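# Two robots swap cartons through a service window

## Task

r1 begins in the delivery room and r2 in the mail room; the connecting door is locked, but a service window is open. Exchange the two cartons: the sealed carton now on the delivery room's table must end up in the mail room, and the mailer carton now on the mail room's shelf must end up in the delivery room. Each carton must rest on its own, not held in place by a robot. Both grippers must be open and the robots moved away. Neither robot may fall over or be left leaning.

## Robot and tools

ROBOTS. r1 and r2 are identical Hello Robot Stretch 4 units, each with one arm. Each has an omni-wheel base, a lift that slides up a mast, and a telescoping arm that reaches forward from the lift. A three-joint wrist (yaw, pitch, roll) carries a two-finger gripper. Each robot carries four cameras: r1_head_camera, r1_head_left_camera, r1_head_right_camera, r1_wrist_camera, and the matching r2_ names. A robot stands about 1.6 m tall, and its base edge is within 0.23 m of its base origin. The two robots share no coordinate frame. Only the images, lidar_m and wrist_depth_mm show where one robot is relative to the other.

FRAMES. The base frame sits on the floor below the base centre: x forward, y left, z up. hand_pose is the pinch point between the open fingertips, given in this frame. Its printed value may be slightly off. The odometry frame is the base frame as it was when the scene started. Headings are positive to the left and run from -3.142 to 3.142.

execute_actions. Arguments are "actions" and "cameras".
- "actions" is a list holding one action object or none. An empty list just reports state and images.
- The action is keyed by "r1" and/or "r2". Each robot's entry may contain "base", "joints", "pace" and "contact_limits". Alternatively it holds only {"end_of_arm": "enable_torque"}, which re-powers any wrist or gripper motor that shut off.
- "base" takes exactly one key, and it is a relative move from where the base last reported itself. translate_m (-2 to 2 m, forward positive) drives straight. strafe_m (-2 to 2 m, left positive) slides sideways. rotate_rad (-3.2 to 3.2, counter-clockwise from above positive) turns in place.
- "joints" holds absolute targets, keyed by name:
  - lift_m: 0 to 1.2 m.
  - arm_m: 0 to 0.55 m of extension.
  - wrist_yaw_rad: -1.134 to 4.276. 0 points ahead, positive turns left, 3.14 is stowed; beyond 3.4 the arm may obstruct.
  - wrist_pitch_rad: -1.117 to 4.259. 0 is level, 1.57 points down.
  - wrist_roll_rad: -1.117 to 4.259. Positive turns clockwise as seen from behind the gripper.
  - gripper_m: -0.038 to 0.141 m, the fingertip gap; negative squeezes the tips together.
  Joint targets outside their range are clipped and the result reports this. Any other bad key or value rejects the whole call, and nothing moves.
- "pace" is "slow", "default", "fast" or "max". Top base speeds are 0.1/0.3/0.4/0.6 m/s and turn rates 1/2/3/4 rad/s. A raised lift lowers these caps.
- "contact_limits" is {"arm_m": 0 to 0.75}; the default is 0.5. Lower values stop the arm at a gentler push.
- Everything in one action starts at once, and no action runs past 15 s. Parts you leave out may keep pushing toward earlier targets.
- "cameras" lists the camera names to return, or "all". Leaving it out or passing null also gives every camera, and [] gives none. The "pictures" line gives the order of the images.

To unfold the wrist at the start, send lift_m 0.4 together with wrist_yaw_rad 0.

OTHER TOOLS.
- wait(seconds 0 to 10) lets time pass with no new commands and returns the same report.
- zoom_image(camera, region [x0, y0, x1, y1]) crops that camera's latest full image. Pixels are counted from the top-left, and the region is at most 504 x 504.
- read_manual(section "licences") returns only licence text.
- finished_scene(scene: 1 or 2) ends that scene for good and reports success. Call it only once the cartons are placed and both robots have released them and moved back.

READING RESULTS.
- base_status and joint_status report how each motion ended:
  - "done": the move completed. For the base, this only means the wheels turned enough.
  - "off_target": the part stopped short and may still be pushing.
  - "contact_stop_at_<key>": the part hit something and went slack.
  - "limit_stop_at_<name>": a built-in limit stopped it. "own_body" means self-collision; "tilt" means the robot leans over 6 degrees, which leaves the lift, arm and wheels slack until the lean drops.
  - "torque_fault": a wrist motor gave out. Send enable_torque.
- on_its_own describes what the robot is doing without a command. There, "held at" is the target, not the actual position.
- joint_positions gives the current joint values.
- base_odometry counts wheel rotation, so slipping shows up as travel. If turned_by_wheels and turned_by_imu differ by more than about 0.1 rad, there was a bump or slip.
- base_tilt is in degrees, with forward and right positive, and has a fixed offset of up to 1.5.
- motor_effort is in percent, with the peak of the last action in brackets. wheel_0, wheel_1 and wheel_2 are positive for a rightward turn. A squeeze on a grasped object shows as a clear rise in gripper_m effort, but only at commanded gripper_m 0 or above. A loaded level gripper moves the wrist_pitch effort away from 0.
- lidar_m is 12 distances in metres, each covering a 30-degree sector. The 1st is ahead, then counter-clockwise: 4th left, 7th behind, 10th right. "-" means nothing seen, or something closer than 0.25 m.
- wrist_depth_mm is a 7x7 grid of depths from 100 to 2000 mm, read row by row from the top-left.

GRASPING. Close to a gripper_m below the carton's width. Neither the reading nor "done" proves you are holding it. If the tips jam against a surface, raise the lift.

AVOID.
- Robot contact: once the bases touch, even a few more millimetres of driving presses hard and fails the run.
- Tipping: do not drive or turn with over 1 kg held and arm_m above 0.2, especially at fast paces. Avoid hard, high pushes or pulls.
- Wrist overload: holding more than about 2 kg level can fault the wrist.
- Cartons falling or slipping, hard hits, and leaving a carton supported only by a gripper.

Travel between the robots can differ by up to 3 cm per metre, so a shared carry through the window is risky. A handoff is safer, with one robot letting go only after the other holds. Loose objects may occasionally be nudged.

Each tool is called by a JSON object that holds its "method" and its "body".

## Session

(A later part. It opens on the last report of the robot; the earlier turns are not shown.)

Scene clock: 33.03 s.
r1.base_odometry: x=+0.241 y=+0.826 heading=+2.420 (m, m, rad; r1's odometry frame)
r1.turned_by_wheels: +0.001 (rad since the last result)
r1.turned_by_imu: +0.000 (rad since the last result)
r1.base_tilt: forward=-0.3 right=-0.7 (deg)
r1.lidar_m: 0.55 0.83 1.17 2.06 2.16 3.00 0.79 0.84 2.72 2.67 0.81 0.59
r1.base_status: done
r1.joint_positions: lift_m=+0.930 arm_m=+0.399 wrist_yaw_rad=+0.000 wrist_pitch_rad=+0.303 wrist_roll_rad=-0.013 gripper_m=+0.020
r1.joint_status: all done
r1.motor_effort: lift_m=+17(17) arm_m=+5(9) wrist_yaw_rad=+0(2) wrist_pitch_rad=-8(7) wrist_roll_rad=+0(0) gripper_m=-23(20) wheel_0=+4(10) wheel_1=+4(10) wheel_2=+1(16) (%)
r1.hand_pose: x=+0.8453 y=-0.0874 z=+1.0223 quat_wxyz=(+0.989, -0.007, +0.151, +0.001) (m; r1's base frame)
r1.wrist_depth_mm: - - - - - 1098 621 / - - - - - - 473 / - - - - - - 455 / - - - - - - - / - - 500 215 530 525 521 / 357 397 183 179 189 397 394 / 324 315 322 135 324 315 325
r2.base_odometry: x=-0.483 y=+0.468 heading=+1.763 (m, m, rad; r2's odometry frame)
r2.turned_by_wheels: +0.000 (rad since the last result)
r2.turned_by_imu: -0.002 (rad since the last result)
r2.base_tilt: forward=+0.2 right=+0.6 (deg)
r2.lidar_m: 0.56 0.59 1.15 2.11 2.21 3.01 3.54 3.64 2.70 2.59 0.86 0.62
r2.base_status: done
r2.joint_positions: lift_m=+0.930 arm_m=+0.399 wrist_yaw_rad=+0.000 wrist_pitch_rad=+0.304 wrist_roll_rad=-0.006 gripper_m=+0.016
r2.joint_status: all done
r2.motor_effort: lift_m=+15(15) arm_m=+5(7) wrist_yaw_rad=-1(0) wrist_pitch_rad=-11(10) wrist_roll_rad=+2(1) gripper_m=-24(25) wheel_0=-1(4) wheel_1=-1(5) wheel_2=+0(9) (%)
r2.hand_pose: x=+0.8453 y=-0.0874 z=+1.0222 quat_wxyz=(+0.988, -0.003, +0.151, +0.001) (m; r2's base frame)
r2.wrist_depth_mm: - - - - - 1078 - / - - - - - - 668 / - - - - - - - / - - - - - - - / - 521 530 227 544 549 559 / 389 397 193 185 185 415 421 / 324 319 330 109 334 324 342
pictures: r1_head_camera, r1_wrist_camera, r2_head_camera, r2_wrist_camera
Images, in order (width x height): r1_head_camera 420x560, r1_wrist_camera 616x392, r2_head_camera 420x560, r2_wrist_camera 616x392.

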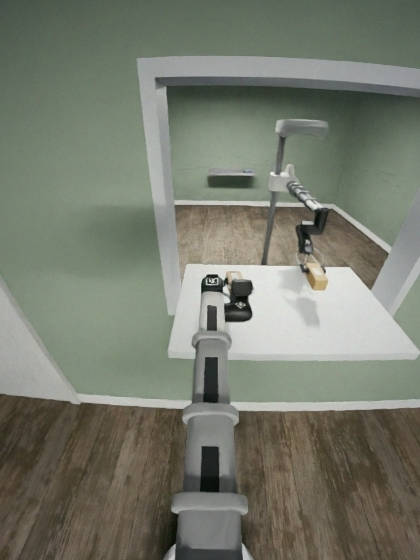

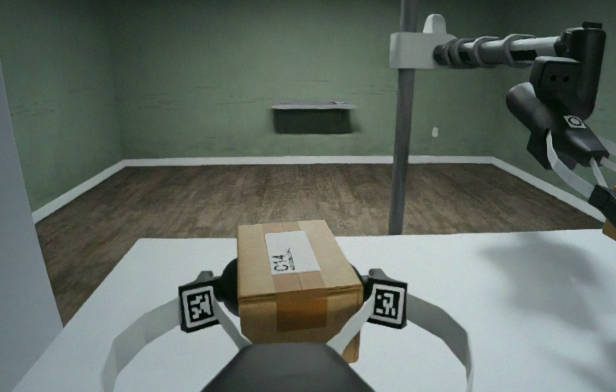

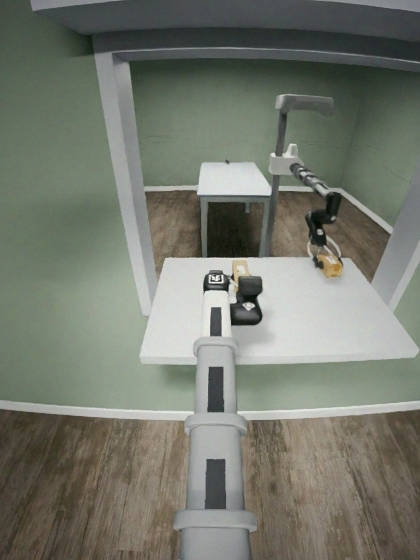

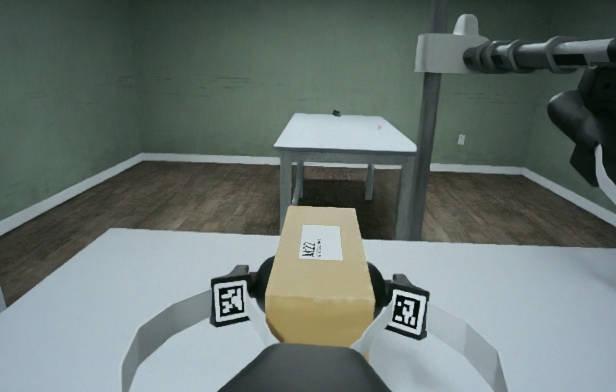

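{"method": "execute_actions", "body": {"actions": [{"r1":{"joints":{"lift_m":0.84}},"r2":{"joints":{"lift_m":0.843}}}], "cameras": []}}

{"method": "execute_actions", "body": {"actions": [{"r1":{"joints":{"gripper_m":0.1}},"r2":{"joints":{"gripper_m":0.1}}}], "cameras": []}}

{"method": "execute_actions", "body": {"actions": [{"r1":{"joints":{"arm_m":0.25,"gripper_m":0.14},"pace":"fast"},"r2":{"joints":{"arm_m":0.25,"gripper_m":0.14},"pace":"fast"}}], "cameras": []}}

{"method": "execute_actions", "body": {"actions": [{"r1":{"base":{"strafe_m":-0.34},"pace":"fast"},"r2":{"base":{"strafe_m":-0.34},"pace":"fast"}}], "cameras": ["r1_wrist_camera","r2_wrist_camera"]}}

Scene clock: 34.57 s.
r1.base_odometry: x=+0.241 y=+0.826 heading=+2.420 (m, m, rad; r1's odometry frame)
r1.turned_by_wheels: +0.000 (rad since the last result)
r1.turned_by_imu: +0.000 (rad since the last result)
r1.base_tilt: forward=-0.3 right=-0.6 (deg)
r1.lidar_m: 0.57 0.83 1.20 2.07 2.17 3.01 0.78 0.85 2.73 2.64 0.81 0.58
r1.base_status: not commanded
r1.joint_positions: lift_m=+0.840 arm_m=+0.399 wrist_yaw_rad=+0.000 wrist_pitch_rad=+0.303 wrist_roll_rad=-0.013 gripper_m=+0.020
r1.joint_status: all done
r1.motor_effort: lift_m=+16(16) arm_m=+5(5) wrist_yaw_rad=-1(0) wrist_pitch_rad=-10(7) wrist_roll_rad=+0(0) gripper_m=-23(21) wheel_0=+3(3) wheel_1=+4(4) wheel_2=+1(1) (%)
r1.hand_pose: x=+0.8453 y=-0.0874 z=+0.9323 quat_wxyz=(+0.989, -0.007, +0.151, +0.001) (m; r1's base frame)
r1.wrist_depth_mm: - - - - - 1078 609 / - - - - - - 469 / - - - - - - 455 / - 480 480 480 477 480 480 / 317 330 312 214 332 330 329 / 247 249 183 179 189 251 248 / 204 198 202 135 204 200 -
r2.base_odometry: x=-0.483 y=+0.468 heading=+1.763 (m, m, rad; r2's odometry frame)
r2.turned_by_wheels: +0.000 (rad since the last result)
r2.turned_by_imu: +0.000 (rad since the last result)
r2.base_tilt: forward=+0.2 right=+0.5 (deg)
r2.lidar_m: 0.55 0.60 1.14 2.12 2.22 2.98 3.55 3.62 2.73 2.57 0.87 0.61
r2.base_status: not commanded
r2.joint_positions: lift_m=+0.843 arm_m=+0.399 wrist_yaw_rad=+0.000 wrist_pitch_rad=+0.304 wrist_roll_rad=-0.006 gripper_m=+0.016
r2.joint_status: all done
r2.motor_effort: lift_m=+15(23) arm_m=+5(5) wrist_yaw_rad=-1(1) wrist_pitch_rad=-11(10) wrist_roll_rad=+1(1) gripper_m=-25(25) wheel_0=-1(1) wheel_1=-1(1) wheel_2=+0(0) (%)
r2.hand_pose: x=+0.8453 y=-0.0874 z=+0.9352 quat_wxyz=(+0.988, -0.003, +0.151, +0.001) (m; r2's base frame)
r2.wrist_depth_mm: - - - - - 1098 - / - - - - - - 676 / - - - - - - - / - 480 492 500 508 517 530 / 330 334 342 227 349 355 359 / 253 256 193 185 184 268 270 / 208 206 212 109 215 207 224
pictures: none
No camera images: the call's "cameras" was empty. Leave "cameras" out to get every camera's image.

Scene clock: 36.23 s.
r1.base_odometry: x=+0.241 y=+0.826 heading=+2.420 (m, m, rad; r1's odometry frame)
r1.turned_by_wheels: +0.000 (rad since the last result)
r1.turned_by_imu: +0.000 (rad since the last result)
r1.base_tilt: forward=-0.4 right=-0.6 (deg)
r1.lidar_m: 0.55 0.83 1.18 2.08 2.16 2.98 0.77 0.85 2.74 2.66 0.83 0.58
r1.base_status: not commanded
r1.joint_positions: lift_m=+0.840 arm_m=+0.399 wrist_yaw_rad=+0.000 wrist_pitch_rad=+0.303 wrist_roll_rad=-0.013 gripper_m=+0.100
r1.joint_status: all done
r1.motor_effort: lift_m=+16(16) arm_m=+5(5) wrist_yaw_rad=+0(1) wrist_pitch_rad=-7(6) wrist_roll_rad=+0(1) gripper_m=-4(21) wheel_0=+4(4) wheel_1=+4(4) wheel_2=+1(1) (%)
r1.hand_pose: x=+0.8454 y=-0.0874 z=+0.9324 quat_wxyz=(+0.989, -0.007, +0.151, +0.001) (m; r1's base frame)
r1.wrist_depth_mm: - - - - - 1098 609 / - - - - - - 473 / - - - - - - 459 / - 484 484 484 477 484 484 / 317 330 258 226 336 330 329 / 247 237 198 190 221 251 248 / 206 201 204 141 206 202 -
r2.base_odometry: x=-0.483 y=+0.468 heading=+1.763 (m, m, rad; r2's odometry frame)
r2.turned_by_wheels: +0.000 (rad since the last result)
r2.turned_by_imu: +0.000 (rad since the last result)
r2.base_tilt: forward=+0.2 right=+0.6 (deg)
r2.lidar_m: 0.56 0.61 1.15 2.12 2.22 2.97 3.53 3.61 2.71 2.58 0.88 0.61
r2.base_status: not commanded
r2.joint_positions: lift_m=+0.843 arm_m=+0.399 wrist_yaw_rad=+0.000 wrist_pitch_rad=+0.303 wrist_roll_rad=-0.006 gripper_m=+0.100
r2.joint_status: all done
r2.motor_effort: lift_m=+15(15) arm_m=+5(5) wrist_yaw_rad=-1(1) wrist_pitch_rad=-8(11) wrist_roll_rad=+0(1) gripper_m=-3(24) wheel_0=-1(1) wheel_1=-1(1) wheel_2=+0(0) (%)
r2.hand_pose: x=+0.8454 y=-0.0874 z=+0.9355 quat_wxyz=(+0.989, -0.003, +0.151, +0.001) (m; r2's base frame)
r2.wrist_depth_mm: - - - - - 1118 - / - - - - - - 676 / - - - - - - - / - 480 492 504 512 530 530 / 330 338 342 234 353 357 362 / 253 258 223 195 197 258 272 / 210 208 213 109 216 217 227
pictures: none
No camera images: the call's "cameras" was empty. Leave "cameras" out to get every camera's image.

Scene clock: 37.63 s.
r1.base_odometry: x=+0.241 y=+0.826 heading=+2.420 (m, m, rad; r1's odometry frame)
r1.turned_by_wheels: +0.000 (rad since the last result)
r1.turned_by_imu: +0.000 (rad since the last result)
r1.base_tilt: forward=-0.3 right=-0.6 (deg)
r1.lidar_m: 0.56 0.83 1.14 2.08 2.18 3.00 0.80 0.85 2.72 2.67 0.82 0.60
r1.base_status: not commanded
r1.joint_positions: lift_m=+0.840 arm_m=+0.251 wrist_yaw_rad=+0.000 wrist_pitch_rad=+0.302 wrist_roll_rad=-0.013 gripper_m=+0.140
r1.joint_status: all done
r1.motor_effort: lift_m=+16(16) arm_m=-5(5) wrist_yaw_rad=+1(1) wrist_pitch_rad=-6(6) wrist_roll_rad=+0(0) gripper_m=+2(2) wheel_0=+4(3) wheel_1=+4(4) wheel_2=+1(1) (%)
r1.hand_pose: x=+0.6972 y=-0.0875 z=+0.9325 quat_wxyz=(+0.989, -0.007, +0.151, +0.001) (m; r1's base frame)
r1.wrist_depth_mm: 362 - - - - - - / 357 - - - - 798 - / 357 - - - - 750 - / 362 469 484 355 488 484 430 / 329 334 336 336 336 332 329 / 249 205 243 256 232 241 248 / 206 202 212 137 212 205 -
r2.base_odometry: x=-0.483 y=+0.468 heading=+1.763 (m, m, rad; r2's odometry frame)
r2.turned_by_wheels: +0.000 (rad since the last result)
r2.turned_by_imu: +0.000 (rad since the last result)
r2.base_tilt: forward=+0.2 right=+0.6 (deg)
r2.lidar_m: 0.55 0.60 1.13 2.11 2.22 3.00 3.55 3.60 2.72 2.59 0.85 0.62
r2.base_status: not commanded
r2.joint_positions: lift_m=+0.843 arm_m=+0.251 wrist_yaw_rad=+0.000 wrist_pitch_rad=+0.302 wrist_roll_rad=-0.006 gripper_m=+0.140
r2.joint_status: all done
r2.motor_effort: lift_m=+15(15) arm_m=-5(6) wrist_yaw_rad=+0(1) wrist_pitch_rad=-6(7) wrist_roll_rad=+2(0) gripper_m=+0(1) wheel_0=-1(1) wheel_1=-1(1) wheel_2=+0(0) (%)
r2.hand_pose: x=+0.6972 y=-0.0875 z=+0.9356 quat_wxyz=(+0.989, -0.003, +0.151, +0.000) (m; r2's base frame)
r2.wrist_depth_mm: 433 - - - - - - / 436 - - - - 946 - / 445 - - - - - - / 433 480 496 373 517 525 535 / 332 336 343 342 355 359 362 / 254 238 241 267 246 206 273 / 209 208 214 109 218 218 226
pictures: none
No camera images: the call's "cameras" was empty. Leave "cameras" out to get every camera's image.

Scene clock: 39.87 s.
r1.base_odometry: x=+0.466 y=+1.081 heading=+2.420 (m, m, rad; r1's odometry frame)
r1.turned_by_wheels: +0.000 (rad since the last result)
r1.turned_by_imu: +0.000 (rad since the last result)
r1.base_tilt: forward=-0.3 right=-0.6 (deg)
r1.lidar_m: 0.56 0.59 1.13 2.42 2.52 0.83 0.79 0.85 2.39 2.32 1.13 0.62
r1.base_status: done
r1.joint_positions: lift_m=+0.840 arm_m=+0.251 wrist_yaw_rad=+0.000 wrist_pitch_rad=+0.302 wrist_roll_rad=-0.013 gripper_m=+0.140
r1.joint_status: not commanded
r1.motor_effort: lift_m=+17(17) arm_m=-5(5) wrist_yaw_rad=+0(1) wrist_pitch_rad=-5(7) wrist_roll_rad=+0(0) gripper_m=-4(1) wheel_0=+1(15) wheel_1=+0(13) wheel_2=+0(2) (%)
r1.hand_pose: x=+0.6972 y=-0.0874 z=+0.9325 quat_wxyz=(+0.989, -0.007, +0.151, +0.001) (m; r1's base frame)
r1.wrist_depth_mm: - - - - - - - / - 788 - - - - - / - 759 - - - - 455 / 484 488 488 387 484 488 442 / 329 334 336 336 336 332 330 / 248 205 243 256 231 241 248 / 206 202 212 137 211 205 -
r2.base_odometry: x=-0.149 y=+0.533 heading=+1.763 (m, m, rad; r2's odometry frame)
r2.turned_by_wheels: +0.000 (rad since the last result)
r2.turned_by_imu: +0.000 (rad since the last result)
r2.base_tilt: forward=+0.2 right=+0.6 (deg)
r2.lidar_m: 0.57 0.60 1.17 2.45 2.56 3.47 3.56 3.26 2.36 2.24 1.20 0.60
r2.base_status: done
r2.joint_positions: lift_m=+0.843 arm_m=+0.251 wrist_yaw_rad=+0.000 wrist_pitch_rad=+0.302 wrist_roll_rad=-0.006 gripper_m=+0.140
r2.joint_status: not commanded
r2.motor_effort: lift_m=+16(16) arm_m=-5(5) wrist_yaw_rad=-1(0) wrist_pitch_rad=-7(7) wrist_roll_rad=+1(1) gripper_m=+0(1) wheel_0=+0(9) wheel_1=+1(10) wheel_2=-1(1) (%)
r2.hand_pose: x=+0.6972 y=-0.0875 z=+0.9355 quat_wxyz=(+0.989, -0.003, +0.151, +0.000) (m; r2's base frame)
r2.wrist_depth_mm: - - 1336 - - - 410 / - - - - - - 407 / - 741 - - - - 404 / 418 480 496 421 512 521 404 / 332 338 345 347 355 359 362 / 255 239 241 267 247 206 272 / 211 210 213 109 217 218 227
pictures: r1_wrist_camera, r2_wrist_camera
Images, in order (width x height): r1_wrist_camera 616x392, r2_wrist_camera 616x392.

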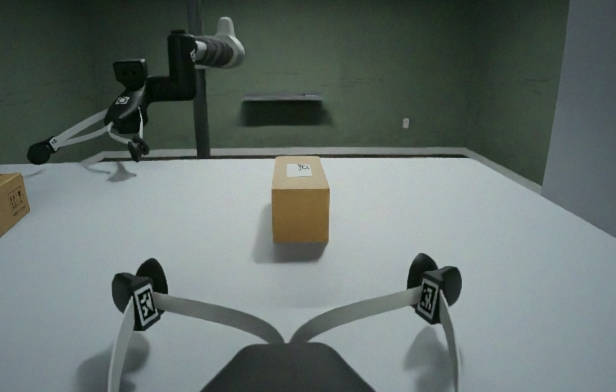

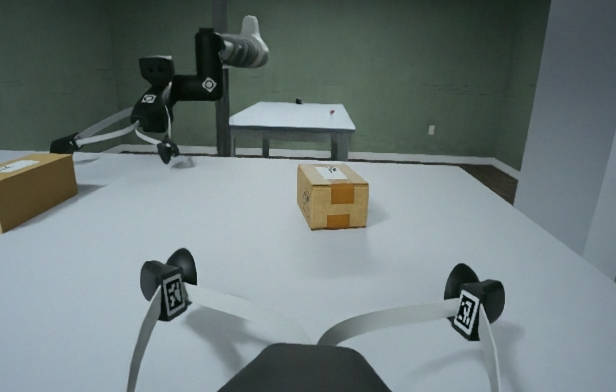

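{"method": "execute_actions", "body": {"actions": [{"r1":{"base":{"strafe_m":-0.01},"joints":{"arm_m":0.44,"lift_m":0.838},"pace":"fast"},"r2":{"base":{"strafe_m":-0.02},"joints":{"arm_m":0.48,"lift_m":0.838},"pace":"fast"}}], "cameras": ["r1_wrist_camera","r2_wrist_camera"]}}

{"method": "execute_actions", "body": {"actions": [{"r1":{"joints":{"gripper_m":0.015}},"r2":{"joints":{"gripper_m":0.02}}}], "cameras": []}}

{"method": "execute_actions", "body": {"actions": [{"r1":{"joints":{"lift_m":0.88}},"r2":{"joints":{"lift_m":0.88}}}], "cameras": ["r1_wrist_camera","r2_wrist_camera"]}}

Scene clock: 41.63 s.
r1.base_odometry: x=+0.472 y=+1.088 heading=+2.420 (m, m, rad; r1's odometry frame)
r1.turned_by_wheels: +0.000 (rad since the last result)
r1.turned_by_imu: +0.000 (rad since the last result)
r1.base_tilt: forward=-0.3 right=-0.6 (deg)
r1.lidar_m: 0.57 0.60 1.18 2.41 2.51 0.84 0.79 0.83 2.36 2.31 1.14 0.58
r1.base_status: done
r1.joint_positions: lift_m=+0.838 arm_m=+0.439 wrist_yaw_rad=+0.000 wrist_pitch_rad=+0.302 wrist_roll_rad=-0.013 gripper_m=+0.140
r1.joint_status: all done
r1.motor_effort: lift_m=+16(16) arm_m=+5(8) wrist_yaw_rad=+1(2) wrist_pitch_rad=-5(6) wrist_roll_rad=+0(0) gripper_m=-1(3) wheel_0=+3(14) wheel_1=-3(10) wheel_2=+0(3) (%)
r1.hand_pose: x=+0.8854 y=-0.0874 z=+0.9306 quat_wxyz=(+0.989, -0.007, +0.151, +0.001) (m; r1's base frame)
r1.wrist_depth_mm: 375 591 - - - - - / 382 - - - - - - / - - - - - - - / 477 477 477 477 477 477 - / 324 327 310 231 330 327 324 / 245 204 183 175 228 237 244 / 202 200 201 136 208 202 -
r2.base_odometry: x=-0.129 y=+0.537 heading=+1.763 (m, m, rad; r2's odometry frame)
r2.turned_by_wheels: +0.000 (rad since the last result)
r2.turned_by_imu: -0.001 (rad since the last result)
r2.base_tilt: forward=+0.2 right=+0.6 (deg)
r2.lidar_m: 0.57 0.59 1.16 2.47 2.54 3.48 3.52 3.27 2.33 2.20 1.18 0.61
r2.base_status: done
r2.joint_positions: lift_m=+0.838 arm_m=+0.479 wrist_yaw_rad=+0.000 wrist_pitch_rad=+0.302 wrist_roll_rad=-0.006 gripper_m=+0.140
r2.joint_status: all done
r2.motor_effort: lift_m=+15(16) arm_m=+5(4) wrist_yaw_rad=-1(0) wrist_pitch_rad=-6(6) wrist_roll_rad=+2(1) gripper_m=+0(2) wheel_0=-1(9) wheel_1=+0(9) wheel_2=-1(2) (%)
r2.hand_pose: x=+0.9254 y=-0.0874 z=+0.9306 quat_wxyz=(+0.989, -0.003, +0.151, +0.001) (m; r2's base frame)
r2.wrist_depth_mm: 389 530 1042 - - - - / 399 - - - - - - / - - - - - - - / 455 466 480 1983 - - - / 320 325 330 226 342 347 - / 246 230 231 181 193 206 263 / 202 203 206 109 205 210 214
pictures: r1_wrist_camera, r2_wrist_camera
Images, in order (width x height): r1_wrist_camera 616x392, r2_wrist_camera 616x392.

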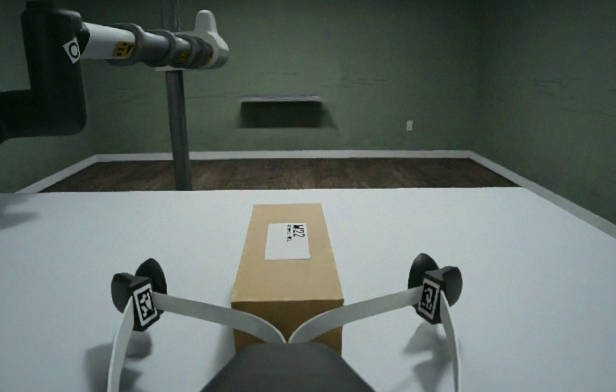

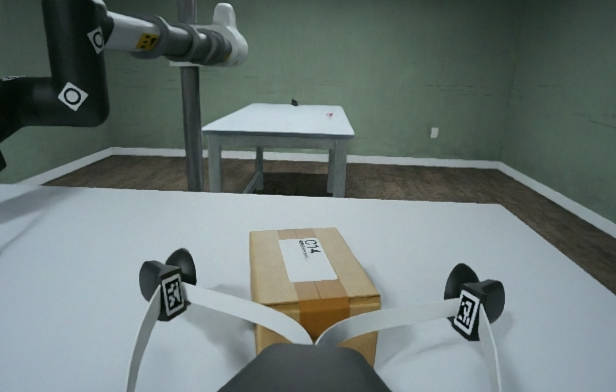

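Scene clock: 43.87 s.
r1.base_odometry: x=+0.472 y=+1.088 heading=+2.420 (m, m, rad; r1's odometry frame)
r1.turned_by_wheels: +0.000 (rad since the last result)
r1.turned_by_imu: +0.000 (rad since the last result)
r1.base_tilt: forward=-0.3 right=-0.6 (deg)
r1.lidar_m: 0.55 0.59 1.13 2.41 2.55 0.82 0.79 0.82 2.35 2.30 1.14 0.59
r1.base_status: not commanded
r1.joint_positions: lift_m=+0.838 arm_m=+0.439 wrist_yaw_rad=+0.000 wrist_pitch_rad=+0.303 wrist_roll_rad=-0.013 gripper_m=+0.015
r1.joint_status: all done
r1.motor_effort: lift_m=+16(16) arm_m=+5(5) wrist_yaw_rad=+0(1) wrist_pitch_rad=-8(7) wrist_roll_rad=+0(0) gripper_m=-20(15) wheel_0=+3(3) wheel_1=-3(3) wheel_2=+0(0) (%)
r1.hand_pose: x=+0.8853 y=-0.0874 z=+0.9304 quat_wxyz=(+0.989, -0.007, +0.151, +0.001) (m; r1's base frame)
r1.wrist_depth_mm: 373 591 - - - - - / 379 - - - - - - / - - - - - - - / 473 473 473 473 473 477 - / 322 325 309 210 327 325 322 / 244 245 181 168 192 247 244 / 202 195 200 143 201 196 -
r2.base_odometry: x=-0.129 y=+0.537 heading=+1.763 (m, m, rad; r2's odometry frame)
r2.turned_by_wheels: +0.000 (rad since the last result)
r2.turned_by_imu: -0.001 (rad since the last result)
r2.base_tilt: forward=+0.2 right=+0.5 (deg)
r2.lidar_m: 0.57 0.62 1.13 2.47 2.57 3.46 3.55 3.21 2.33 2.20 1.20 0.61
r2.base_status: not commanded
r2.joint_positions: lift_m=+0.838 arm_m=+0.479 wrist_yaw_rad=+0.000 wrist_pitch_rad=+0.303 wrist_roll_rad=-0.006 gripper_m=+0.021
r2.joint_status: all done
r2.motor_effort: lift_m=+15(15) arm_m=+5(6) wrist_yaw_rad=-2(1) wrist_pitch_rad=-9(9) wrist_roll_rad=-1(1) gripper_m=-24(27) wheel_0=-1(1) wheel_1=-1(0) wheel_2=-1(1) (%)
r2.hand_pose: x=+0.9253 y=-0.0874 z=+0.9304 quat_wxyz=(+0.989, -0.003, +0.151, +0.001) (m; r2's base frame)
r2.wrist_depth_mm: 389 559 1025 - - - - / 402 - - - - - - / - - - - - - - / 455 462 469 484 - - - / 317 324 332 221 340 343 - / 245 249 191 169 180 262 260 / 201 197 206 109 193 201 213
pictures: none
No camera images: the call's "cameras" was empty. Leave "cameras" out to get every camera's image.

Scene clock: 44.90 s.
r1.base_odometry: x=+0.472 y=+1.088 heading=+2.420 (m, m, rad; r1's odometry frame)
r1.turned_by_wheels: +0.000 (rad since the last result)
r1.turned_by_imu: +0.000 (rad since the last result)
r1.base_tilt: forward=-0.3 right=-0.6 (deg)
r1.lidar_m: 0.55 0.60 1.15 2.42 2.55 0.82 0.79 0.85 2.37 2.31 1.13 0.57
r1.base_status: not commanded
r1.joint_positions: lift_m=+0.880 arm_m=+0.439 wrist_yaw_rad=+0.000 wrist_pitch_rad=+0.303 wrist_roll_rad=-0.013 gripper_m=+0.015
r1.joint_status: all done
r1.motor_effort: lift_m=+23(24) arm_m=+5(6) wrist_yaw_rad=+0(0) wrist_pitch_rad=-9(8) wrist_roll_rad=-1(0) gripper_m=-19(21) wheel_0=+3(4) wheel_1=-4(3) wheel_2=+0(0) (%)
r1.hand_pose: x=+0.8853 y=-0.0874 z=+0.9718 quat_wxyz=(+0.989, -0.007, +0.151, +0.001) (m; r1's base frame)
r1.wrist_depth_mm: 370 591 - - - - - / 382 - - - - - - / - - - - - - - / - - - - - - - / 413 415 394 211 415 415 424 / 309 314 181 168 192 314 310 / 257 248 254 143 256 250 -
r2.base_odometry: x=-0.129 y=+0.537 heading=+1.763 (m, m, rad; r2's odometry frame)
r2.turned_by_wheels: +0.000 (rad since the last result)
r2.turned_by_imu: +0.000 (rad since the last result)
r2.base_tilt: forward=+0.1 right=+0.6 (deg)
r2.lidar_m: 0.56 0.61 1.14 2.49 2.59 3.49 3.53 3.25 2.33 2.23 1.19 0.60
r2.base_status: not commanded
r2.joint_positions: lift_m=+0.880 arm_m=+0.479 wrist_yaw_rad=+0.000 wrist_pitch_rad=+0.303 wrist_roll_rad=-0.006 gripper_m=+0.021
r2.joint_status: all done
r2.motor_effort: lift_m=+24(21) arm_m=+5(5) wrist_yaw_rad=-1(0) wrist_pitch_rad=-10(9) wrist_roll_rad=+1(1) gripper_m=-25(25) wheel_0=-1(1) wheel_1=+0(0) wheel_2=-1(1) (%)
r2.hand_pose: x=+0.9253 y=-0.0874 z=+0.9716 quat_wxyz=(+0.989, -0.003, +0.151, +0.001) (m; r2's base frame)
r2.wrist_depth_mm: 392 525 1060 - - - - / 402 - - - - - - / - - - - - - - / - - - - - - - / 404 413 421 220 436 439 - / 310 315 192 168 180 330 1078 / 256 251 262 109 246 255 271
pictures: r1_wrist_camera, r2_wrist_camera
Images, in order (width x height): r1_wrist_camera 616x392, r2_wrist_camera 616x392.

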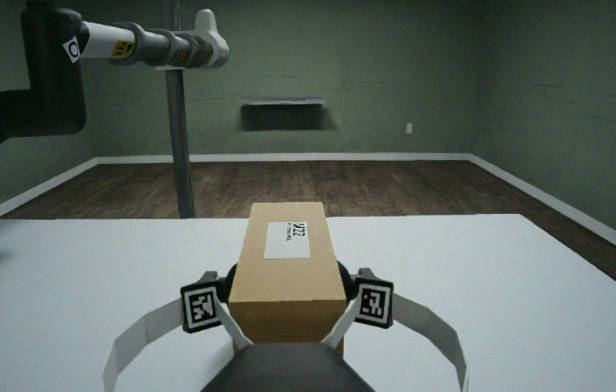

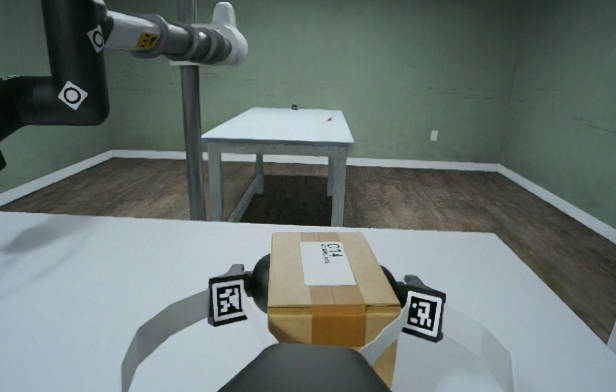

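{"method": "execute_actions", "body": {"actions": [{"r1":{"base":{"translate_m":-0.2},"joints":{"arm_m":0.0},"pace":"fast"},"r2":{"base":{"translate_m":-2},"joints":{"arm_m":0.1},"pace":"max"}}], "cameras": []}}

{"method": "execute_actions", "body": {"actions": [{"r1":{"base":{"rotate_rad":3.14}},"r2":{"base":{"rotate_rad":-2.98},"joints":{"lift_m":0.77}}}], "cameras": []}}

{"method": "execute_actions", "body": {"actions": [{"r1":{"joints":{"lift_m":0.75,"arm_m":0.45},"pace":"fast"},"r2":{"base":{"translate_m":0.35},"joints":{"arm_m":0.45},"pace":"fast"}}], "cameras": ["r1_head_camera","r2_head_camera"]}}

Scene clock: 51.60 s.
r1.base_odometry: x=+0.622 y=+0.956 heading=+2.420 (m, m, rad; r1's odometry frame)
r1.turned_by_wheels: -0.001 (rad since the last result)
r1.turned_by_imu: -0.001 (rad since the last result)
r1.base_tilt: forward=-0.3 right=-0.6 (deg)
r1.lidar_m: 0.76 0.80 1.44 2.42 2.53 0.64 0.58 0.63 2.38 2.29 1.42 0.80
r1.base_status: done
r1.joint_positions: lift_m=+0.880 arm_m=+0.001 wrist_yaw_rad=+0.000 wrist_pitch_rad=+0.304 wrist_roll_rad=-0.013 gripper_m=+0.015
r1.joint_status: all done
r1.motor_effort: lift_m=+23(23) arm_m=-5(9) wrist_yaw_rad=+1(0) wrist_pitch_rad=-8(11) wrist_roll_rad=+0(0) gripper_m=-19(20) wheel_0=-4(11) wheel_1=-3(9) wheel_2=+0(9) (%)
r1.hand_pose: x=+0.4471 y=-0.0875 z=+0.9716 quat_wxyz=(+0.988, -0.007, +0.151, +0.001) (m; r1's base frame)
r1.wrist_depth_mm: - - - - - 715 723 / - - - - - 750 759 / 854 - 1098 1098 1078 798 798 / 609 609 609 615 615 820 831 / 842 854 842 211 854 878 891 / 891 891 181 168 192 931 946 / 931 931 946 143 976 991 1008
r2.base_odometry: x=+0.252 y=-1.426 heading=+1.763 (m, m, rad; r2's odometry frame)
r2.turned_by_wheels: +0.000 (rad since the last result)
r2.turned_by_imu: +0.004 (rad since the last result)
r2.base_tilt: forward=+0.1 right=+0.5 (deg)
r2.lidar_m: 2.58 2.93 2.58 2.46 2.13 1.08 1.00 1.07 2.09 2.26 2.36 2.93
r2.base_status: done
r2.joint_positions: lift_m=+0.880 arm_m=+0.101 wrist_yaw_rad=+0.000 wrist_pitch_rad=+0.304 wrist_roll_rad=-0.006 gripper_m=+0.021
r2.joint_status: all done
r2.motor_effort: lift_m=+23(23) arm_m=-5(7) wrist_yaw_rad=+0(2) wrist_pitch_rad=-9(10) wrist_roll_rad=+0(2) gripper_m=-24(24) wheel_0=+0(5) wheel_1=+0(4) wheel_2=+0(11) (%)
r2.hand_pose: x=+0.5471 y=-0.0875 z=+0.9716 quat_wxyz=(+0.989, -0.003, +0.151, +0.000) (m; r2's base frame)
r2.wrist_depth_mm: - - - - - - - / - - - - - - - / - - - - - - - / - - - - - - - / - - - 220 - - - / 1756 1756 191 169 179 1921 1863 / 1499 1430 1464 109 1397 1430 1537
pictures: none
No camera images: the call's "cameras" was empty. Leave "cameras" out to get every camera's image.

Scene clock: 54.47 s.
r1.base_odometry: x=+0.622 y=+0.956 heading=-0.724 (m, m, rad; r1's odometry frame)
r1.turned_by_wheels: +3.139 (rad since the last result)
r1.turned_by_imu: +3.117 (rad since the last result)
r1.base_tilt: forward=-0.3 right=-0.6 (deg)
r1.lidar_m: 0.51 0.63 2.34 2.28 1.36 0.80 0.75 0.83 1.49 2.44 2.57 0.62
r1.base_status: done
r1.joint_positions: lift_m=+0.880 arm_m=+0.001 wrist_yaw_rad=+0.000 wrist_pitch_rad=+0.304 wrist_roll_rad=-0.013 gripper_m=+0.015
r1.joint_status: not commanded
r1.motor_effort: lift_m=+22(23) arm_m=-5(5) wrist_yaw_rad=+1(1) wrist_pitch_rad=-9(11) wrist_roll_rad=+0(0) gripper_m=-22(23) wheel_0=-3(10) wheel_1=-2(9) wheel_2=-2(9) (%)
r1.hand_pose: x=+0.4472 y=-0.0874 z=+0.9717 quat_wxyz=(+0.988, -0.007, +0.151, +0.001) (m; r1's base frame)
r1.wrist_depth_mm: - - - - - - - / - - - - - - - / - - - 1921 - - - / - - 1060 1042 1060 - - / - 723 683 211 732 778 - / 569 544 181 168 193 549 1756 / 466 459 459 143 462 466 466
r2.base_odometry: x=+0.252 y=-1.426 heading=-1.218 (m, m, rad; r2's odometry frame)
r2.turned_by_wheels: -2.980 (rad since the last result)
r2.turned_by_imu: -3.008 (rad since the last result)
r2.base_tilt: forward=+0.2 right=+0.6 (deg)
r2.lidar_m: 1.01 1.63 2.28 2.24 2.49 2.84 2.81 3.06 2.50 2.47 1.83 1.00
r2.base_status: done
r2.joint_positions: lift_m=+0.770 arm_m=+0.101 wrist_yaw_rad=+0.000 wrist_pitch_rad=+0.303 wrist_roll_rad=-0.006 gripper_m=+0.021
r2.joint_status: all done
r2.motor_effort: lift_m=+15(24) arm_m=-5(5) wrist_yaw_rad=+0(2) wrist_pitch_rad=-9(9) wrist_roll_rad=+1(0) gripper_m=-24(26) wheel_0=-1(4) wheel_1=-2(5) wheel_2=-1(2) (%)
r2.hand_pose: x=+0.5471 y=-0.0875 z=+0.8623 quat_wxyz=(+0.989, -0.003, +0.151, +0.000) (m; r2's base frame)
r2.wrist_depth_mm: 1229 1182 1118 1078 1025 991 946 / 1308 1229 1205 1138 1060 1025 976 / 1397 1308 1229 1138 1078 1042 1025 / 1430 1366 854 788 732 741 732 / 1537 1464 1366 220 1182 1138 1098 / 1576 1537 191 169 180 1205 1182 / 1308 1281 1336 109 1255 1205 1205
pictures: none
No camera images: the call's "cameras" was empty. Leave "cameras" out to get every camera's image.

Scene clock: 56.80 s.
r1.base_odometry: x=+0.622 y=+0.956 heading=-0.724 (m, m, rad; r1's odometry frame)
r1.turned_by_wheels: +0.000 (rad since the last result)
r1.turned_by_imu: +0.000 (rad since the last result)
r1.base_tilt: forward=-0.3 right=-0.6 (deg)
r1.lidar_m: 0.59 0.64 2.33 2.27 1.39 0.79 0.76 0.83 1.51 2.43 2.56 0.61
r1.base_status: not commanded
r1.joint_positions: lift_m=+0.750 arm_m=+0.449 wrist_yaw_rad=+0.000 wrist_pitch_rad=+0.303 wrist_roll_rad=-0.013 gripper_m=+0.015
r1.joint_status: all done
r1.motor_effort: lift_m=+17(20) arm_m=+5(9) wrist_yaw_rad=+0(0) wrist_pitch_rad=-10(9) wrist_roll_rad=+0(0) gripper_m=-18(21) wheel_0=-3(3) wheel_1=-2(2) wheel_2=-2(2) (%)
r1.hand_pose: x=+0.8953 y=-0.0873 z=+0.8422 quat_wxyz=(+0.988, -0.007, +0.151, +0.001) (m; r1's base frame)
r1.wrist_depth_mm: - - - - - - - / - - - - - - - / - - 1118 1118 1118 - - / - 634 627 627 627 634 - / 427 433 413 211 436 436 430 / 324 327 181 168 192 329 324 / 270 259 266 143 267 262 -
r2.base_odometry: x=+0.373 y=-1.755 heading=-1.217 (m, m, rad; r2's odometry frame)
r2.turned_by_wheels: +0.000 (rad since the last result)
r2.turned_by_imu: -0.001 (rad since the last result)
r2.base_tilt: forward=+0.2 right=+0.5 (deg)
r2.lidar_m: 0.67 1.25 1.95 2.21 2.46 3.19 3.15 3.12 2.56 2.51 0.86 0.67
r2.base_status: done
r2.joint_positions: lift_m=+0.770 arm_m=+0.449 wrist_yaw_rad=+0.000 wrist_pitch_rad=+0.303 wrist_roll_rad=-0.006 gripper_m=+0.021
r2.joint_status: all done
r2.motor_effort: lift_m=+15(15) arm_m=+5(4) wrist_yaw_rad=-2(1) wrist_pitch_rad=-9(9) wrist_roll_rad=+0(0) gripper_m=-24(24) wheel_0=+1(6) wheel_1=+0(6) wheel_2=+1(10) (%)
r2.hand_pose: x=+0.8954 y=-0.0873 z=+0.8623 quat_wxyz=(+0.989, -0.003, +0.151, +0.001) (m; r2's base frame)
r2.wrist_depth_mm: 488 466 439 418 399 384 373 / 508 484 462 439 418 397 384 / 539 512 480 459 436 418 399 / 564 539 508 480 459 436 418 / 609 559 484 220 462 449 433 / 634 364 192 169 179 382 382 / 296 289 300 109 282 294 310
pictures: r1_head_camera, r2_head_camera
Images, in order (width x height): r1_head_camera 420x560, r2_head_camera 420x560.

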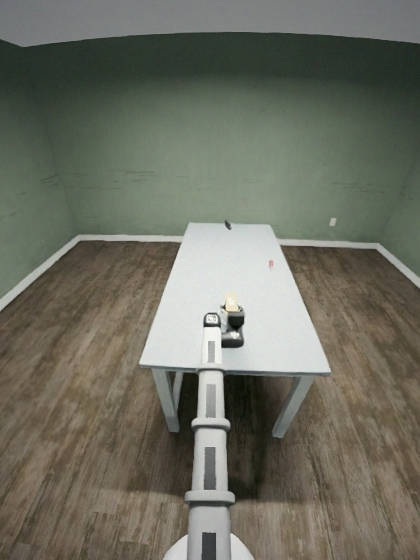

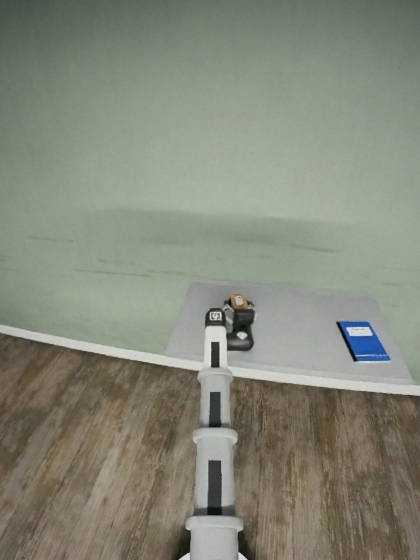

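{"method": "execute_actions", "body": {"actions": [{"r1":{"joints":{"lift_m":0.70}},"r2":{"joints":{"lift_m":0.70}}}], "cameras": []}}

{"method": "execute_actions", "body": {"actions": [{"r1":{"joints":{"gripper_m":0.1}},"r2":{"joints":{"gripper_m":0.1}}}], "cameras": []}}

{"method": "execute_actions", "body": {"actions": [{"r1":{"joints":{"arm_m":0},"pace":"max"},"r2":{"joints":{"arm_m":0},"pace":"max"}}], "cameras": ["r1_wrist_camera","r2_wrist_camera"]}}

{"method": "finished_scene", "body": {"scene": 1}}

Scene clock: 58.23 s.
r1.base_odometry: x=+0.622 y=+0.956 heading=-0.724 (m, m, rad; r1's odometry frame)
r1.turned_by_wheels: +0.000 (rad since the last result)
r1.turned_by_imu: +0.000 (rad since the last result)
r1.base_tilt: forward=-0.3 right=-0.6 (deg)
r1.lidar_m: 0.60 0.64 2.34 2.28 1.39 0.79 0.78 0.84 1.52 2.44 2.55 0.61
r1.base_status: not commanded
r1.joint_positions: lift_m=+0.700 arm_m=+0.449 wrist_yaw_rad=+0.000 wrist_pitch_rad=+0.303 wrist_roll_rad=-0.013 gripper_m=+0.015
r1.joint_status: all done
r1.motor_effort: lift_m=+16(16) arm_m=+5(5) wrist_yaw_rad=+0(0) wrist_pitch_rad=-7(7) wrist_roll_rad=+0(0) gripper_m=-23(22) wheel_0=-3(4) wheel_1=-2(2) wheel_2=-2(2) (%)
r1.hand_pose: x=+0.8953 y=-0.0874 z=+0.7923 quat_wxyz=(+0.988, -0.007, +0.151, +0.001) (m; r1's base frame)
r1.wrist_depth_mm: - - - - - - - / - - - - - - - / - - 854 842 842 - - / 473 477 473 473 473 473 473 / 320 325 309 211 329 325 322 / 243 245 181 168 192 246 244 / 201 195 200 143 200 196 -
r2.base_odometry: x=+0.373 y=-1.755 heading=-1.217 (m, m, rad; r2's odometry frame)
r2.turned_by_wheels: +0.000 (rad since the last result)
r2.turned_by_imu: +0.000 (rad since the last result)
r2.base_tilt: forward=+0.2 right=+0.5 (deg)
r2.lidar_m: 0.66 1.25 1.95 2.19 2.45 3.19 3.14 3.10 2.56 2.50 0.83 0.68
r2.base_status: not commanded
r2.joint_positions: lift_m=+0.700 arm_m=+0.449 wrist_yaw_rad=+0.000 wrist_pitch_rad=+0.303 wrist_roll_rad=-0.006 gripper_m=+0.021
r2.joint_status: all done
r2.motor_effort: lift_m=+15(22) arm_m=+5(5) wrist_yaw_rad=-2(1) wrist_pitch_rad=-10(10) wrist_roll_rad=+0(1) gripper_m=-25(25) wheel_0=+1(0) wheel_1=+0(0) wheel_2=+1(2) (%)
r2.hand_pose: x=+0.8954 y=-0.0873 z=+0.7923 quat_wxyz=(+0.989, -0.003, +0.151, +0.001) (m; r2's base frame)
r2.wrist_depth_mm: 488 466 439 421 402 387 370 / 512 484 462 442 421 399 384 / 539 512 484 455 436 418 399 / 569 525 477 462 445 424 413 / 320 324 330 220 340 345 349 / 244 248 191 169 179 260 262 / 202 198 206 109 193 201 213
pictures: none
No camera images: the call's "cameras" was empty. Leave "cameras" out to get every camera's image.

Scene clock: 59.90 s.
r1.base_odometry: x=+0.622 y=+0.956 heading=-0.724 (m, m, rad; r1's odometry frame)
r1.turned_by_wheels: +0.000 (rad since the last result)
r1.turned_by_imu: +0.000 (rad since the last result)
r1.base_tilt: forward=-0.3 right=-0.6 (deg)
r1.lidar_m: 0.59 0.64 2.33 2.27 1.37 0.77 0.76 0.83 1.50 2.44 2.59 0.63
r1.base_status: not commanded
r1.joint_positions: lift_m=+0.700 arm_m=+0.449 wrist_yaw_rad=+0.000 wrist_pitch_rad=+0.303 wrist_roll_rad=-0.013 gripper_m=+0.100
r1.joint_status: all done
r1.motor_effort: lift_m=+16(16) arm_m=+5(5) wrist_yaw_rad=+0(0) wrist_pitch_rad=-9(11) wrist_roll_rad=+0(0) gripper_m=-5(21) wheel_0=-3(3) wheel_1=-2(2) wheel_2=-2(2) (%)
r1.hand_pose: x=+0.8954 y=-0.0874 z=+0.7925 quat_wxyz=(+0.989, -0.007, +0.151, +0.001) (m; r1's base frame)
r1.wrist_depth_mm: - - - - - - - / - - - - - - - / - - 854 842 854 - - / 480 477 477 477 477 477 477 / 322 327 310 230 330 327 324 / 244 235 197 182 221 247 245 / 202 198 201 141 202 198 -
r2.base_odometry: x=+0.373 y=-1.755 heading=-1.217 (m, m, rad; r2's odometry frame)
r2.turned_by_wheels: +0.000 (rad since the last result)
r2.turned_by_imu: +0.000 (rad since the last result)
r2.base_tilt: forward=+0.2 right=+0.6 (deg)
r2.lidar_m: 0.64 1.27 1.98 2.19 2.42 3.22 3.13 3.11 2.55 2.53 0.87 0.68
r2.base_status: not commanded
r2.joint_positions: lift_m=+0.700 arm_m=+0.449 wrist_yaw_rad=+0.000 wrist_pitch_rad=+0.303 wrist_roll_rad=-0.006 gripper_m=+0.100
r2.joint_status: all done
r2.motor_effort: lift_m=+15(15) arm_m=+5(5) wrist_yaw_rad=-1(1) wrist_pitch_rad=-6(10) wrist_roll_rad=+1(0) gripper_m=-2(26) wheel_0=+0(1) wheel_1=+0(0) wheel_2=+1(1) (%)
r2.hand_pose: x=+0.8954 y=-0.0874 z=+0.7925 quat_wxyz=(+0.989, -0.003, +0.151, +0.001) (m; r2's base frame)
r2.wrist_depth_mm: 488 466 439 421 404 387 373 / 512 488 462 439 418 399 387 / 539 508 484 455 436 415 399 / 569 525 477 459 445 427 413 / 322 327 332 227 342 347 351 / 245 249 222 182 193 249 263 / 203 202 206 109 205 210 214
pictures: none
No camera images: the call's "cameras" was empty. Leave "cameras" out to get every camera's image.

Scene clock: 61.80 s.
r1.base_odometry: x=+0.622 y=+0.956 heading=-0.724 (m, m, rad; r1's odometry frame)
r1.turned_by_wheels: +0.000 (rad since the last result)
r1.turned_by_imu: +0.000 (rad since the last result)
r1.base_tilt: forward=-0.3 right=-0.6 (deg)
r1.lidar_m: 0.59 0.63 2.33 2.27 1.38 0.78 0.76 0.81 1.53 2.44 2.60 0.61
r1.base_status: not commanded
r1.joint_positions: lift_m=+0.700 arm_m=+0.001 wrist_yaw_rad=+0.000 wrist_pitch_rad=+0.302 wrist_roll_rad=-0.013 gripper_m=+0.100
r1.joint_status: all done
r1.motor_effort: lift_m=+16(16) arm_m=-6(10) wrist_yaw_rad=+2(0) wrist_pitch_rad=-4(6) wrist_roll_rad=+0(1) gripper_m=-4(2) wheel_0=-3(4) wheel_1=-2(2) wheel_2=-2(2) (%)
r1.hand_pose: x=+0.4473 y=-0.0875 z=+0.7925 quat_wxyz=(+0.989, -0.006, +0.151, +0.001) (m; r1's base frame)
r1.wrist_depth_mm: - - - - - - - / - - - - - - - / - - 866 750 878 - - / 488 484 488 488 488 484 535 / 439 439 402 442 404 442 452 / 473 1430 1229 1576 221 1430 484 / 496 1160 1182 141 1229 517 1229
r2.base_odometry: x=+0.373 y=-1.755 heading=-1.217 (m, m, rad; r2's odometry frame)
r2.turned_by_wheels: +0.000 (rad since the last result)
r2.turned_by_imu: -0.001 (rad since the last result)
r2.base_tilt: forward=+0.2 right=+0.6 (deg)
r2.lidar_m: 0.65 1.22 1.94 2.21 2.44 3.20 3.16 3.14 2.54 2.51 0.84 0.66
r2.base_status: not commanded
r2.joint_positions: lift_m=+0.700 arm_m=+0.002 wrist_yaw_rad=+0.000 wrist_pitch_rad=+0.302 wrist_roll_rad=-0.006 gripper_m=+0.100
r2.joint_status: all done
r2.motor_effort: lift_m=+15(15) arm_m=-5(9) wrist_yaw_rad=+0(2) wrist_pitch_rad=-6(6) wrist_roll_rad=+1(1) gripper_m=-1(1) wheel_0=+1(0) wheel_1=+0(0) wheel_2=+1(1) (%)
r2.hand_pose: x=+0.4482 y=-0.0875 z=+0.7926 quat_wxyz=(+0.989, -0.003, +0.151, +0.000) (m; r2's base frame)
r2.wrist_depth_mm: 960 931 878 831 809 768 732 / 1025 960 917 866 831 788 768 / 1078 1008 917 878 831 809 788 / 1118 1042 504 492 508 517 535 / 1205 1118 1042 991 931 442 421 / 1255 1182 222 1025 216 931 917 / 1205 1229 1182 109 1025 991 946
pictures: r1_wrist_camera, r2_wrist_camera
Images, in order (width x height): r1_wrist_camera 616x392, r2_wrist_camera 616x392.

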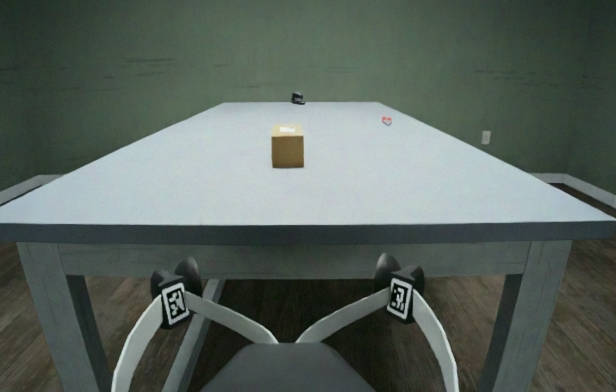

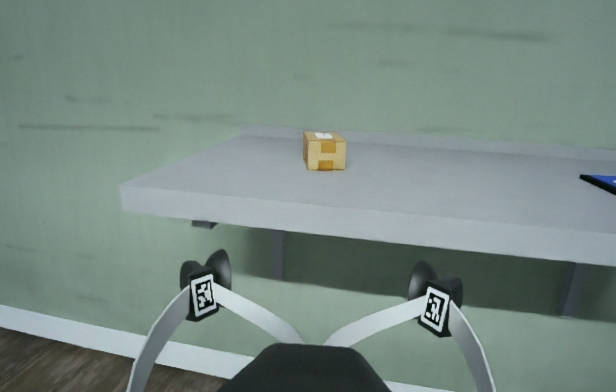

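The scene is finished: the task was done.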